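# Lift plate from gray tray onto table inside tape

## Task

Remove the plate from the gray tray and set it down on the table so that no part of it extends beyond the blue tape outline, with the gray tray left undisturbed as it started. The plate must stay there on its own, without the robot holding it. Finish by releasing it and moving the tool away.

## Robot and tools

ROBOT. One arm on a base (possibly tilted, possibly on a mounting block that counts as part of the arm). It carries a vacuum tool with a suction cup whose rim is 29 mm across. The cup point is the center of that rim when nothing touches it. The cup opens along the cup point's own +z axis. About 7 cm back from the rim, the tool body and its camera widen to roughly 8 cm off to the side, so keep that clearance from the tray walls.

FRAME. Everything is in the scene frame: origin on the table top directly beneath the arm base, +z up, +y to the left when looking along +x. Positions are in metres, orientations are quaternions written w first (qw, qx, qy, qz). At long reach the reported cup point position can be somewhat off.

THE ROW. Every motion command uses a row of 8 numbers in this order: x, y, z, qw, qx, qy, qz, suction. The first seven are an absolute pose (target position and orientation of the cup point, scene frame). Suction is in [-1, 1]: 1 is full vacuum (about 55 kPa under ambient), smaller values ask for that fraction, and 0.05 or less switches it off. Suction keeps its last value until changed. To hold an orientation, repeat the same quaternion in every row rather than copying the latest reported one, which may have drifted.

execute_actions(actions): a list of actions run one after another. Each action is a list of up to 15 rows, one row per 1/30 s control step; if fewer than 15 rows are given, the last row is held for the remaining steps. An empty list just returns the current state and images. Any target more than 0.6 m from the cup point's position at that action's start, along any of the cup point's axes, gets the action refused; a malformed action, or a first action failing this check against the last reported state, rejects the whole call with no motion. Each step, the commanded pose is clipped to at most 100 mm and 16 degrees from the measured pose, so far targets take several actions; after an action the arm goes only as far as the last clipped pose. Motion lags commands by about 0.17 s. If position and orientation cannot both be met, position wins.

move(target, speed, stop_force, blocking): target is one row as above (an absolute pose plus suction, the suction value applied at the start). The cup point follows a straight path there, rotating the short way. speed is the top speed in m/s, 0.002 to 0.5 (default 0.25); turning is capped at twice that in rad/s. The path lasts 0.5 to 10 s and is cut off at 10 s. It does not avoid obstacles, and actual speed can overshoot, especially near a straight arm. stop_force (N, 13 to 80, only after the scene has run 0.2 s) ends the path when the wrist sensor sees that much extra push opposing the motion for two steps; the arm then backs to its pose two steps earlier and holds. Use it only with slow, non-rotating approaches; omit it when moving away from a surface being pressed. blocking=false returns after 0.5 s while the arm keeps going (not allowed together with stop_force); check with wait(0), and call wait or stop before sending other motion. The result adds a move: line giving the ending (done, off_target, moving, held, fault, contact) plus limits (paced = pose clipped; held = some steps blocked, after which the arm may surge) and the distance from target.

wait(seconds): 0 to 10; the arm holds its last command and a running move continues. stop(): brakes a running move (needs room if fast); suction is unaffected. zoom_image(camera, region): camera is cam_high (672x504) or cam_wrist (504x504); region is [x0, y0, x1, y1] in pixels from the top-left, at most 504x504. finished_scene(scene): ends the current scene by its number, irreversibly, and reports success.

RESULTS. The state gives end_effector_position, end_effector_quat_wxyz and velocities (m/s, rad/s), joint positions and torques (raw drive output, noisy, offset), Wrist force and Wrist torque along the tool's own axes (force points from a touched surface back into the arm; offset up to about 5.5 N, noise up to about 3.4 N, saturation near 100 N; no reading at start is normal). suction_measured is the achieved vacuum: near 0 means no seal; on a sealed, airtight surface it settles within 0.15 below the command and may sag 0.04 as the pump cycles. part_present goes to 1 at 0.50 and back to 0 below 0.45. Hand target is the pose the controller is currently driving toward. A pose unreachable line means the clearance check altered or blocked the command. Camera calibration is supplied per camera; images list any changed values.

GRIPPING. Turn suction on and press the rim flat onto a smooth part of the plate, fully covered, away from its edge or holes. The cup shortens under vacuum, so the held plate rides up to about 10 mm nearer the tool. To release, set the plate down so it rests on the table, then switch suction off and rise at least 15 mm. If the cup seals on the table, turn suction off to free it.

AVOID. The arm is stiff: commanding even slightly past a firm contact can trigger a fault. Reaching a joint load limit (shoulder pan 303, shoulder lift 303, elbow 138, wrists 49.6 N m) or 150 N external force stops the arm for 10 s and drops the rest of the call. Approach surfaces slowly. Don't drop, slam or drag the plate, don't bump or shift the tray, and never knock anything off the table. Holding loads heats motors: warnings from 70 °C, forced braking at 85 °C. Occasional brief pushes may nudge loose objects, so check the plate's final position before ending.

Each tool is called after "Emit:" in YAML: its name, and indented under it one key for each argument.

## Session

Emit:
execute_actions:
  actions: []

Scene clock: 0.00 s.
end_effector_position=(+0.6295, -0.0039, +0.2607) suction_measured=0.00 part_present=0 end_effector_quat_wxyz=(+0.001, +0.003, +1.000, +0.002) end_effector_velocity=(-0.000, +0.001, -0.000) end_effector_angular_velocity=(+0.000, +0.002, +0.001)
Joint positions: [-0.279 -1.556  2.144 -2.16  -1.569  2.862]
Joint velocities: [ 0.002  0.001 -0.     0.001 -0.     0.   ]
Joint torques (N m, as the arm reports them, + toward a larger angle): no reading
Wrist force (N, on the end effector, along its own x y z axes, offset not removed): no reading
Wrist torque (N m, same axes, about the end effector's origin, offset not removed): no reading
Hand target: +0.629, -0.004, +0.261; +0.001, +0.003, +1.000, +0.002

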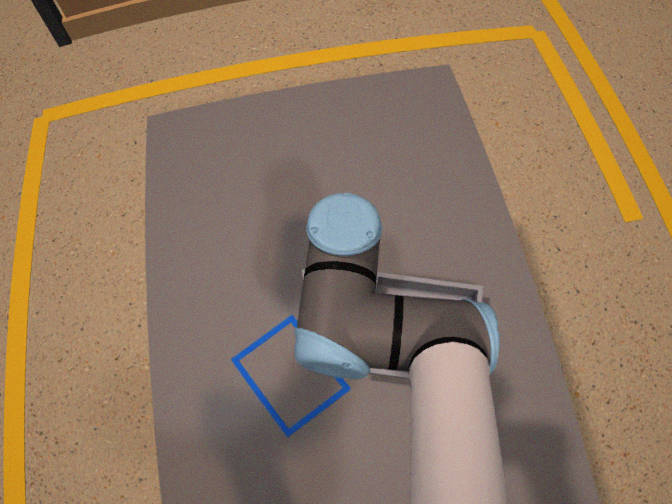

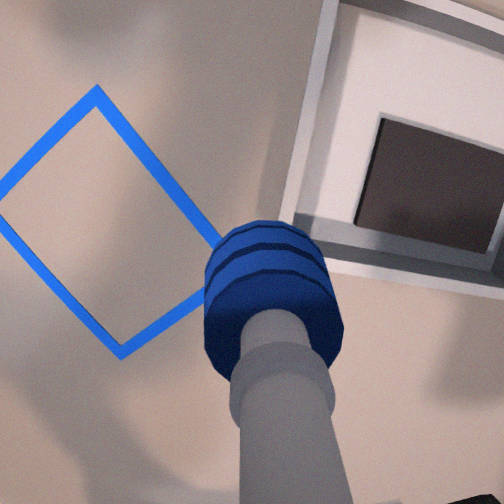

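Emit:
move:
  target: [0.56,-0.17,0.24,0,0,1,0,0]

Emit:
move:
  target: [0.3,-0.5,0.24,0,0,1,0,0]
  speed: 0.4

Emit:
zoom_image:
  camera: "cam_high"
  region: [220,250,540,490]

Scene clock: 2.30 s.
end_effector_position=(+0.5604, -0.1702, +0.2401) suction_measured=0.00 part_present=0 end_effector_quat_wxyz=(+0.000, +0.000, +1.000, -0.000) end_effector_velocity=(-0.000, -0.001, -0.000) end_effector_angular_velocity=(+0.001, -0.000, +0.002)
Joint positions: [-0.587 -1.609  2.238 -2.203 -1.574  2.547]
Joint velocities: [-0.002  0.     0.    -0.     0.001 -0.004]
Joint torques (N m, as the arm reports them, + toward a larger angle): [-20.74 -37.65 -24.21  -7.77   2.56  -3.03]
Wrist force (N, on the end effector, along its own x y z axes, offset not removed): [-0.4 4.7 2.7]
Wrist torque (N m, same axes, about the end effector's origin, offset not removed): [0.67 -0.12 -0.25]
Hand target: +0.560, -0.170, +0.240; +0.000, +0.000, +1.000, -0.000
Off the commanded pose: 0.000 m, 0 deg.
move: done
camera_calibration (this result's frames):
cam_wrist: T_world_to_cam=[[-0.16938, -0.98555, -0.000950023, -0.0674674], [-0.932563, 0.159961, 0.323633, 0.478209], [-0.318805, 0.0557029, -0.946182, 0.511344], [0, 0, 0, 1]] pos_world=[0.597552, -0.171471, 0.328996]

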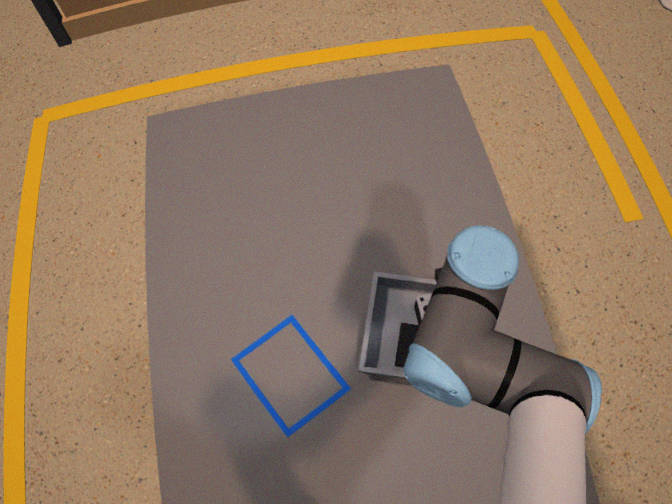

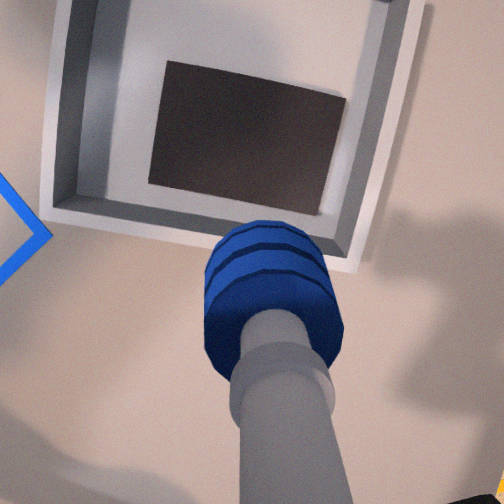

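Scene clock: 4.00 s.
end_effector_position=(+0.3006, -0.5007, +0.2400) suction_measured=0.00 part_present=0 end_effector_quat_wxyz=(-0.000, +0.000, +1.000, -0.001) end_effector_velocity=(-0.001, -0.002, +0.000) end_effector_angular_velocity=(-0.001, -0.001, -0.000)
Joint positions: [-1.325 -1.614  2.242 -2.203 -1.572  1.81 ]
Joint velocities: [-0.003  0.002 -0.002 -0.001  0.001 -0.003]
Joint torques (N m, as the arm reports them, + toward a larger angle): [-15.87 -18.56 -49.2   -7.4    3.09  -2.99]
Wrist force (N, on the end effector, along its own x y z axes, offset not removed): [-1.8 -2.0 5.3]
Wrist torque (N m, same axes, about the end effector's origin, offset not removed): [0.03 -0.16 -0.10]
Hand target: +0.300, -0.501, +0.240; -0.000, -0.000, +1.000, -0.001
Off the commanded pose: 0.001 m, 0 deg.
move: done
camera_calibration (this result's frames):
cam_wrist: T_world_to_cam=[[-0.169376, -0.985552, -0.0000329159, -0.437424], [-0.932377, 0.160226, 0.324037, 0.288782], [-0.31935, 0.0549146, -0.946045, 0.446624], [0, 0, 0, 1]] pos_world=[0.337795, -0.5019, 0.328936]

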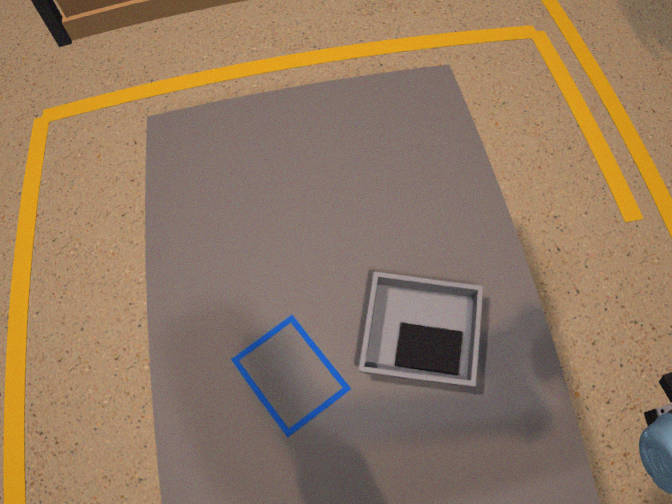

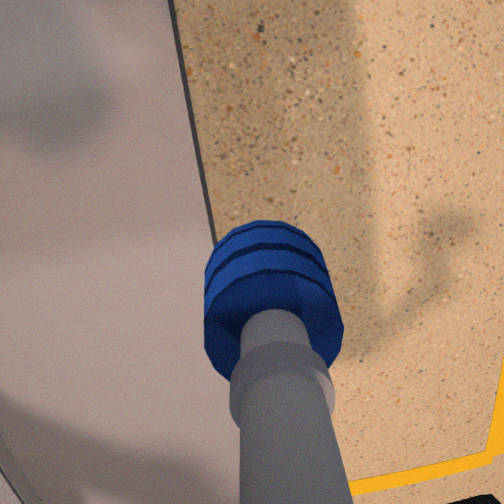

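Region (220, 250, 540, 490) of cam_high's 672x504 image, scaled by 1.575, with more detail than that image has; it fills the top 378 rows of this view, and the rest is white.

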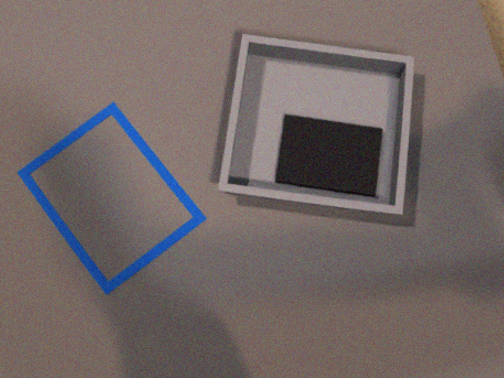

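Emit:
move:
  target: [0.585,-0.166,0.13,0,0,1,0,0]
  speed: 0.4

Emit:
move:
  target: [0.585,-0.166,0.04,0,0,1,0,1]
  speed: 0.12

Emit:
move:
  target: [0.585,-0.166,0.0,0,0,1,0,1]
  speed: 0.012
  stop_force: 13

Scene clock: 6.87 s.
end_effector_position=(+0.5844, -0.1652, +0.1300) suction_measured=0.00 part_present=0 end_effector_quat_wxyz=(+0.000, -0.000, +1.000, +0.001) end_effector_velocity=(+0.001, +0.000, -0.001) end_effector_angular_velocity=(-0.000, +0.001, -0.001)
Joint positions: [-0.558 -1.413  2.29  -2.448 -1.572  2.576]
Joint velocities: [ 0.002  0.003 -0.002 -0.    -0.     0.003]
Joint torques (N m, as the arm reports them, + toward a larger angle): [ 12.7  -29.93 -41.1   -7.38  -2.27   2.51]
Wrist force (N, on the end effector, along its own x y z axes, offset not removed): [1.5 5.6 1.7]
Wrist torque (N m, same axes, about the end effector's origin, offset not removed): [1.08 -0.17 -0.01]
Hand target: +0.584, -0.165, +0.130; +0.000, +0.000, +1.000, +0.001
Off the commanded pose: 0.001 m, 0 deg.
move: done
camera_calibration (this result's frames):
cam_wrist: T_world_to_cam=[[-0.169299, -0.985559, -0.00329229, -0.0583307], [-0.932608, 0.159121, 0.323916, 0.535257], [-0.318715, 0.0579092, -0.94608, 0.414935], [0, 0, 0, 1]] pos_world=[0.621556, -0.166688, 0.218991]

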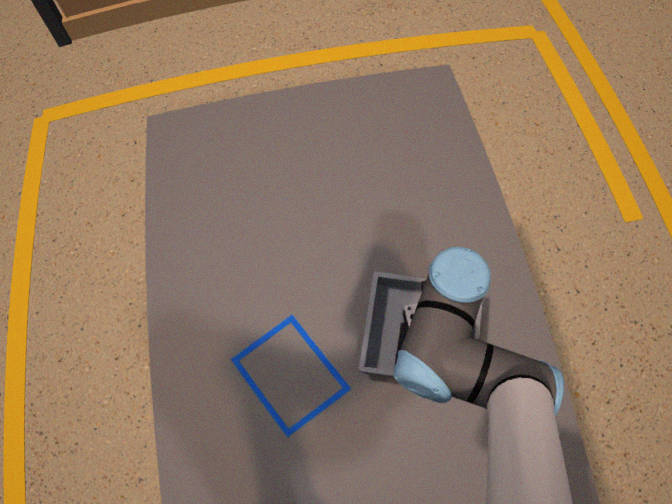

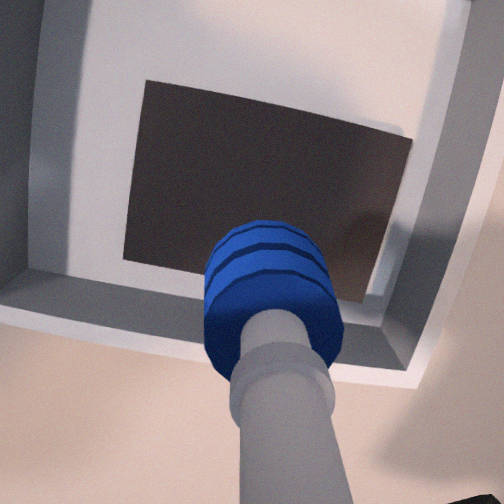

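Scene clock: 8.07 s.
end_effector_position=(+0.5850, -0.1661, +0.0402) suction_measured=0.00 part_present=0 end_effector_quat_wxyz=(-0.000, +0.000, +1.000, +0.000) end_effector_velocity=(+0.000, +0.000, -0.002) end_effector_angular_velocity=(+0.000, +0.001, +0.001)
Joint positions: [-0.559 -1.247  2.33  -2.656 -1.573  2.576]
Joint velocities: [ 0.     0.004  0.    -0.004 -0.    -0.001]
Joint torques (N m, as the arm reports them, + toward a larger angle): [ -0.09 -34.66 -10.18  -6.91  -2.08   2.6 ]
Wrist force (N, on the end effector, along its own x y z axes, offset not removed): [2.9 -3.8 -1.0]
Wrist torque (N m, same axes, about the end effector's origin, offset not removed): [-0.24 -0.51 0.07]
Hand target: +0.585, -0.166, +0.040; -0.000, -0.000, +1.000, +0.000
Off the commanded pose: 0.000 m, 0 deg.
move: done
camera_calibration (this result's frames):
cam_wrist: T_world_to_cam=[[-0.16939, -0.985548, -0.00163833, -0.0594086], [-0.932478, 0.15973, 0.323993, 0.565072], [-0.319049, 0.056409, -0.946058, 0.330087], [0, 0, 0, 1]] pos_world=[0.622168, -0.167429, 0.129105]

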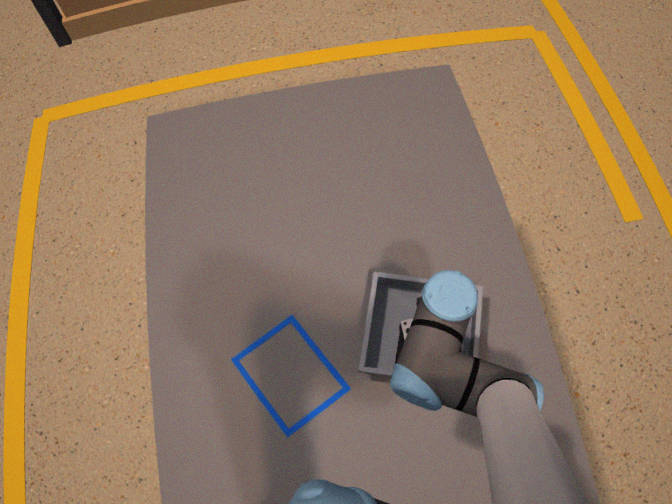

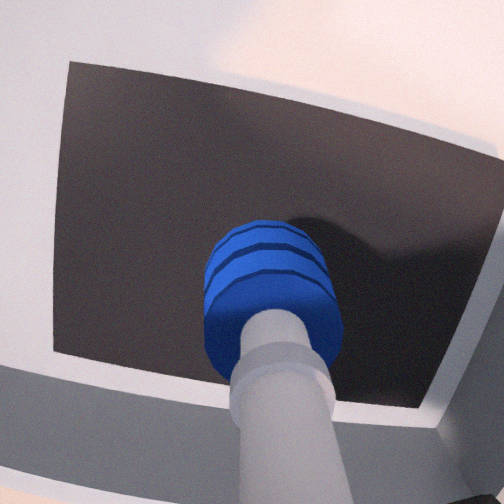

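Scene clock: 11.50 s.
end_effector_position=(+0.5850, -0.1660, +0.0036) suction_measured=0.98 part_present=1 end_effector_quat_wxyz=(+0.000, +0.000, +1.000, -0.000) end_effector_velocity=(-0.001, +0.000, +0.003) end_effector_angular_velocity=(+0.001, +0.001, -0.001)
Joint positions: [-0.559 -1.172  2.339 -2.739 -1.573  2.576]
Joint velocities: [ 0.    -0.007 -0.     0.009  0.     0.001]
Joint torques (N m, as the arm reports them, + toward a larger angle): [-17.93 -54.8    1.36   3.49  -1.67  -3.18]
Wrist force (N, on the end effector, along its own x y z axes, offset not removed): [8.4 3.4 -35.1]
Wrist torque (N m, same axes, about the end effector's origin, offset not removed): [0.55 -1.25 -0.24]
Hand target: +0.585, -0.166, +0.004; +0.000, +0.000, +1.000, -0.000
Off the commanded pose: 0.004 m, 0 deg.
move: contact
camera_calibration (this result's frames):
cam_wrist: T_world_to_cam=[[-0.169341, -0.985556, -0.00159216, -0.0594621], [-0.9325, 0.159701, 0.323944, 0.57699], [-0.319011, 0.0563415, -0.946075, 0.295451], [0, 0, 0, 1]] pos_world=[0.622226, -0.167395, 0.0925118]

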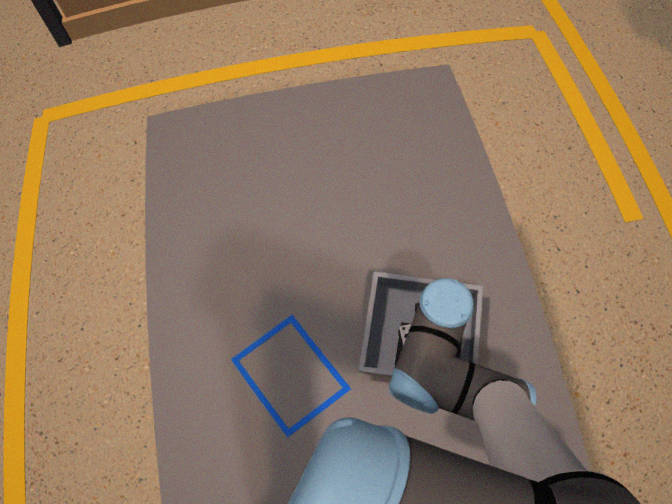

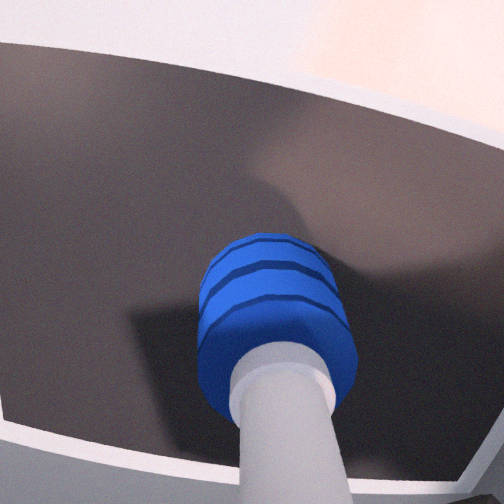

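Emit:
move:
  target: [0.592,-0.162,0.11,0,0,1,0,1]
  speed: 0.1

Emit:
move:
  target: [0.588,0.144,0.11,0,0.362,0.932,0,1]

Emit:
move:
  target: [0.588,0.144,0.012,0,0.362,0.932,0,1]
  speed: 0.12

Emit:
move:
  target: [0.588,0.144,-0.015,0,0.362,0.932,0,1]
  speed: 0.008
  stop_force: 13

Scene clock: 13.57 s.
end_effector_position=(+0.5920, -0.1620, +0.1099) suction_measured=0.99 part_present=1 end_effector_quat_wxyz=(-0.000, +0.000, +1.000, +0.000) end_effector_velocity=(+0.000, +0.000, +0.002) end_effector_angular_velocity=(+0.000, -0.001, -0.000)
Joint positions: [-0.546 -1.37   2.29  -2.492 -1.573  2.588]
Joint velocities: [ 0.    -0.003 -0.001  0.004  0.     0.001]
Joint torques (N m, as the arm reports them, + toward a larger angle): [ 13.68 -66.3  -41.51  -0.52   2.12   2.42]
Wrist force (N, on the end effector, along its own x y z axes, offset not removed): [0.7 6.6 4.9]
Wrist torque (N m, same axes, about the end effector's origin, offset not removed): [0.99 -0.14 -0.24]
Hand target: +0.592, -0.162, +0.110; -0.000, +0.000, +1.000, +0.000
Off the commanded pose: 0.000 m, 0 deg.
move: done
camera_calibration (this result's frames):
cam_wrist: T_world_to_cam=[[-0.169339, -0.985556, -0.00162554, -0.0541286], [-0.932492, 0.159687, 0.323973, 0.548387], [-0.319034, 0.0563771, -0.946065, 0.398017], [0, 0, 0, 1]] pos_world=[0.629181, -0.163356, 0.198799]

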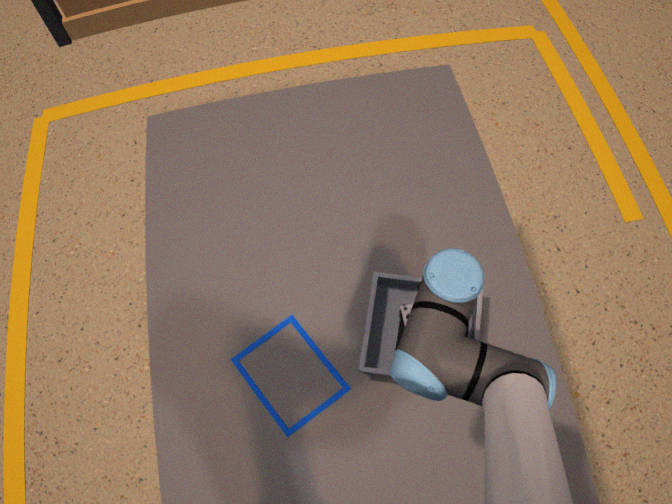

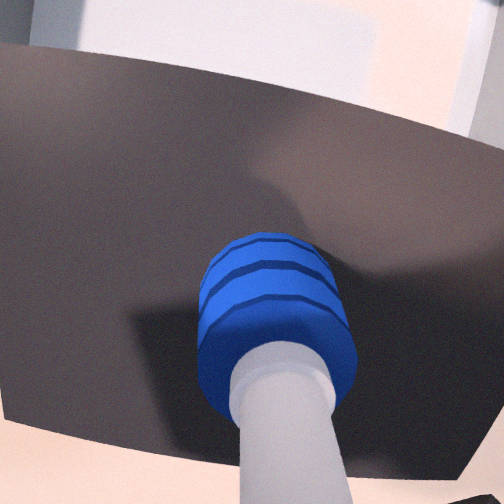

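Scene clock: 15.60 s.
end_effector_position=(+0.5873, +0.1441, +0.1100) suction_measured=0.99 part_present=1 end_effector_quat_wxyz=(-0.000, +0.362, +0.932, +0.000) end_effector_velocity=(+0.000, +0.002, -0.000) end_effector_angular_velocity=(-0.001, +0.001, -0.006)
Joint positions: [-0.043 -1.381  2.306 -2.496 -1.573  3.832]
Joint velocities: [ 0.003  0.001 -0.002  0.001 -0.001  0.009]
Joint torques (N m, as the arm reports them, + toward a larger angle): [ 16.06 -32.5  -41.    -1.08  -1.98   2.52]
Wrist force (N, on the end effector, along its own x y z axes, offset not removed): [0.8 1.9 13.2]
Wrist torque (N m, same axes, about the end effector's origin, offset not removed): [0.53 -0.45 0.04]
Hand target: +0.587, +0.144, +0.110; -0.000, +0.362, +0.932, +0.000
Off the commanded pose: 0.001 m, 0 deg.
move: done
camera_calibration (this result's frames):
cam_wrist: T_world_to_cam=[[-0.789883, -0.613254, -0.00195464, 0.557603], [-0.580456, 0.746603, 0.325046, 0.203681], [-0.197877, 0.257883, -0.945696, 0.279172], [0, 0, 0, 1]] pos_world=[0.613911, 0.117889, 0.198896]

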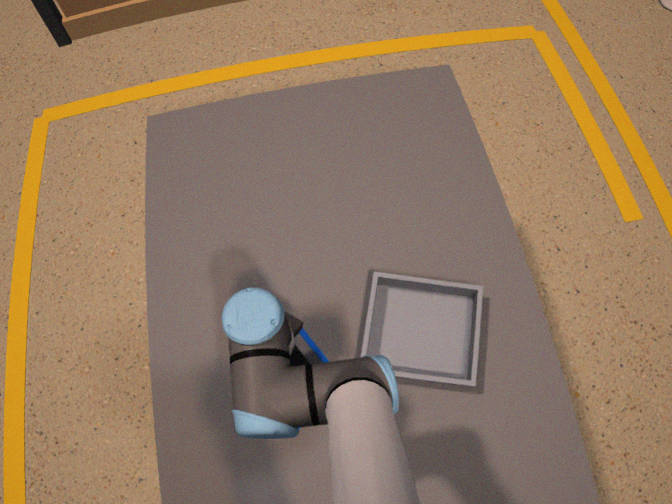

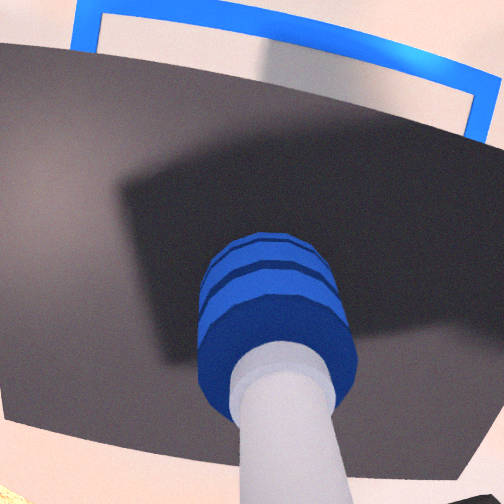

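Scene clock: 16.87 s.
end_effector_position=(+0.5880, +0.1439, +0.0122) suction_measured=1.00 part_present=1 end_effector_quat_wxyz=(-0.000, +0.362, +0.932, -0.000) end_effector_velocity=(+0.000, -0.000, -0.002) end_effector_angular_velocity=(-0.001, -0.000, +0.001)
Joint positions: [-0.043 -1.191  2.342 -2.722 -1.574  3.832]
Joint velocities: [ 0.     0.004  0.    -0.004 -0.001 -0.001]
Joint torques (N m, as the arm reports them, + toward a larger angle): [  5.35 -37.63 -12.01  -7.43  -2.19   2.39]
Wrist force (N, on the end effector, along its own x y z axes, offset not removed): [6.3 4.9 4.7]
Wrist torque (N m, same axes, about the end effector's origin, offset not removed): [0.88 -1.03 -0.39]
Hand target: +0.588, +0.144, +0.012; -0.000, +0.362, +0.932, -0.000
Off the commanded pose: 0.000 m, 0 deg.
move: done
camera_calibration (this result's frames):
cam_wrist: T_world_to_cam=[[-0.790271, -0.612755, -0.00158686, 0.557963], [-0.580107, 0.747327, 0.324004, 0.235698], [-0.197349, 0.256971, -0.946055, 0.186647], [0, 0, 0, 1]] pos_world=[0.614507, 0.117788, 0.101097]

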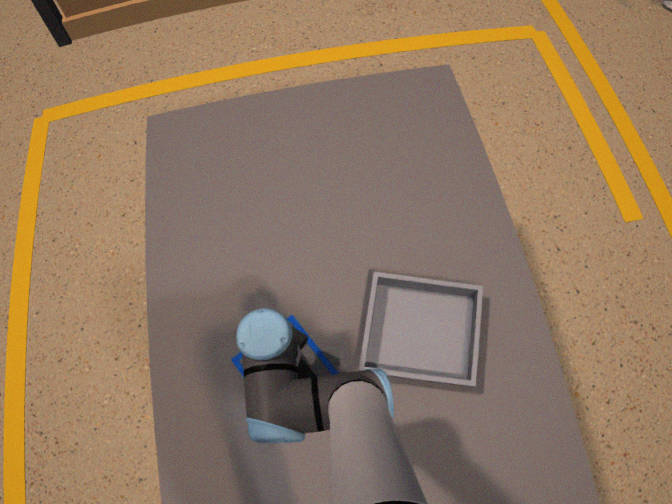

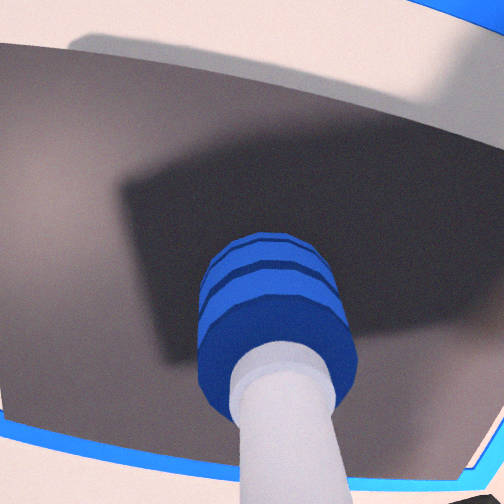

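Scene clock: 18.67 s.
end_effector_position=(+0.5880, +0.1439, +0.0007) suction_measured=1.00 part_present=1 end_effector_quat_wxyz=(+0.000, +0.362, +0.932, -0.000) end_effector_velocity=(-0.001, +0.000, +0.002) end_effector_angular_velocity=(+0.001, +0.002, +0.002)
Joint positions: [-0.043 -1.167  2.344 -2.748 -1.574  3.832]
Joint velocities: [-0.    -0.005  0.     0.006  0.001 -0.002]
Joint torques (N m, as the arm reports them, + toward a larger angle): [ -1.94 -58.92   0.33   1.54  -1.7   -2.62]
Wrist force (N, on the end effector, along its own x y z axes, offset not removed): [0.3 5.2 -23.3]
Wrist torque (N m, same axes, about the end effector's origin, offset not removed): [1.06 0.00 -0.19]
Hand target: +0.588, +0.144, +0.001; +0.000, +0.362, +0.932, +0.000
Off the commanded pose: 0.016 m, 0 deg.
move: contact
camera_calibration (this result's frames):
cam_wrist: T_world_to_cam=[[-0.790235, -0.612802, -0.00163485, 0.557987], [-0.580175, 0.747297, 0.32395, 0.23946], [-0.197295, 0.256945, -0.946073, 0.175785], [0, 0, 0, 1]] pos_world=[0.614551, 0.11782, 0.0896448]

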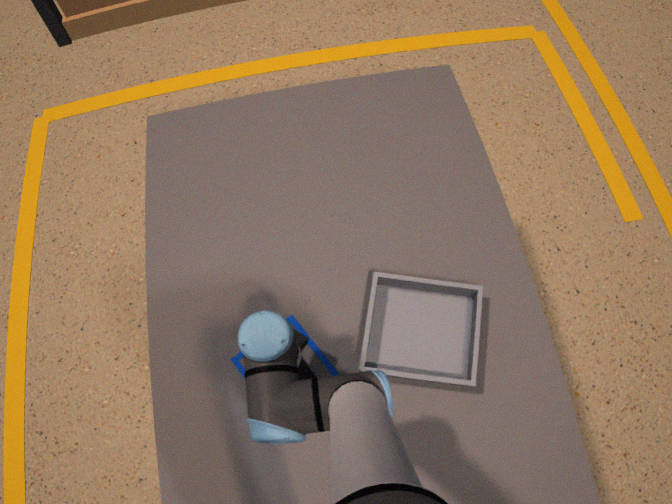

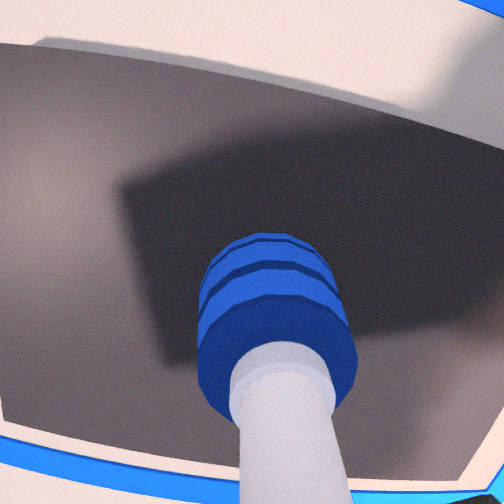

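Emit:
execute_actions:
  actions:
    - [[0.588,0.144,0.002,0,0.362,0.932,0,0]]

Emit:
move:
  target: [0.588,0.144,0.2,0,0.362,0.932,0,0]

Scene clock: 19.60 s.
end_effector_position=(+0.5879, +0.1440, +0.0019) suction_measured=0.00 part_present=0 end_effector_quat_wxyz=(-0.000, +0.362, +0.932, -0.000) end_effector_velocity=(+0.002, -0.000, +0.001) end_effector_angular_velocity=(+0.000, -0.004, -0.000)
Joint positions: [-0.043 -1.17   2.344 -2.745 -1.574  3.832]
Joint velocities: [-0.    -0.001 -0.001 -0.002  0.     0.   ]
Joint torques (N m, as the arm reports them, + toward a larger angle): [ 13.91 -67.78 -28.61   0.68  -1.34  -1.16]
Wrist force (N, on the end effector, along its own x y z axes, offset not removed): [1.0 -0.1 -3.1]
Wrist torque (N m, same axes, about the end effector's origin, offset not removed): [0.31 -0.66 -0.14]
Hand target: +0.588, +0.144, +0.002; +0.000, +0.362, +0.932, +0.000
Off the commanded pose: 0.000 m, 0 deg.
camera_calibration (this result's frames):
cam_wrist: T_world_to_cam=[[-0.790222, -0.612818, -0.00150809, 0.557891], [-0.580137, 0.747282, 0.324053, 0.238955], [-0.197459, 0.256949, -0.946038, 0.177018], [0, 0, 0, 1]] pos_world=[0.614438, 0.117835, 0.0908728]

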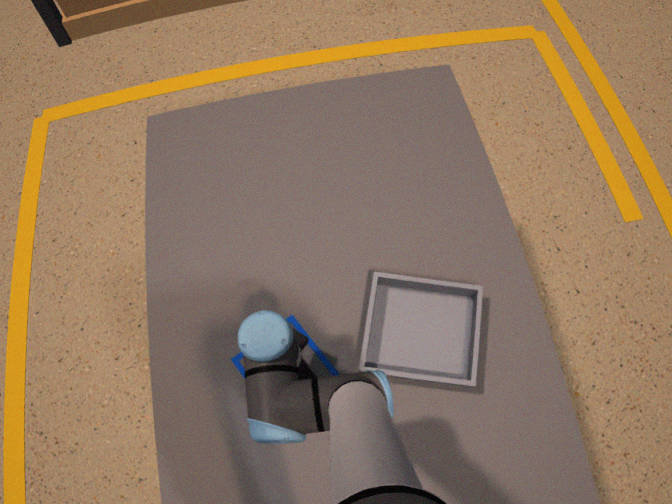

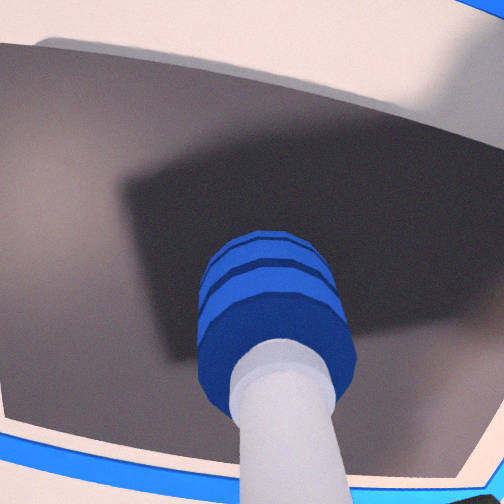

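Scene clock: 20.97 s.
end_effector_position=(+0.5880, +0.1441, +0.1999) suction_measured=0.00 part_present=0 end_effector_quat_wxyz=(+0.000, +0.362, +0.932, +0.000) end_effector_velocity=(+0.000, -0.001, +0.001) end_effector_angular_velocity=(-0.001, -0.000, -0.003)
Joint positions: [-0.042 -1.521  2.241 -2.291 -1.574  3.833]
Joint velocities: [-0.    -0.002 -0.001  0.003 -0.001  0.002]
Joint torques (N m, as the arm reports them, + toward a larger angle): [-16.72 -54.87 -45.93  -0.18   1.37  -3.  ]
Wrist force (N, on the end effector, along its own x y z axes, offset not removed): [-0.9 3.2 7.4]
Wrist torque (N m, same axes, about the end effector's origin, offset not removed): [0.90 -0.12 -0.22]
Hand target: +0.588, +0.144, +0.200; -0.000, +0.362, +0.932, +0.000
Off the commanded pose: 0.000 m, 0 deg.
move: done
camera_calibration (this result's frames):
cam_wrist: T_world_to_cam=[[-0.790117, -0.612954, -0.00164541, 0.558304], [-0.580324, 0.747186, 0.323941, 0.174928], [-0.197332, 0.256906, -0.946076, 0.364176], [0, 0, 0, 1]] pos_world=[0.614503, 0.117952, 0.28879]

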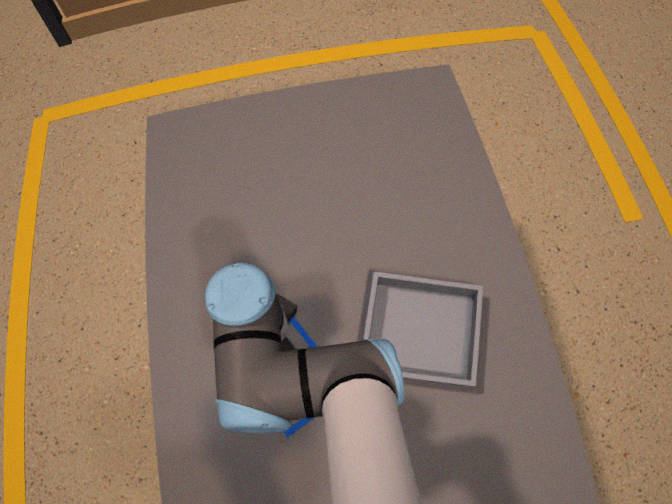

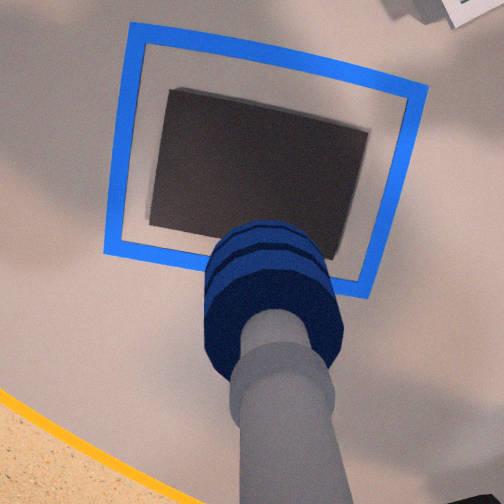

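Emit:
finished_scene:
  scene: 1

The scene is finished: the task was done.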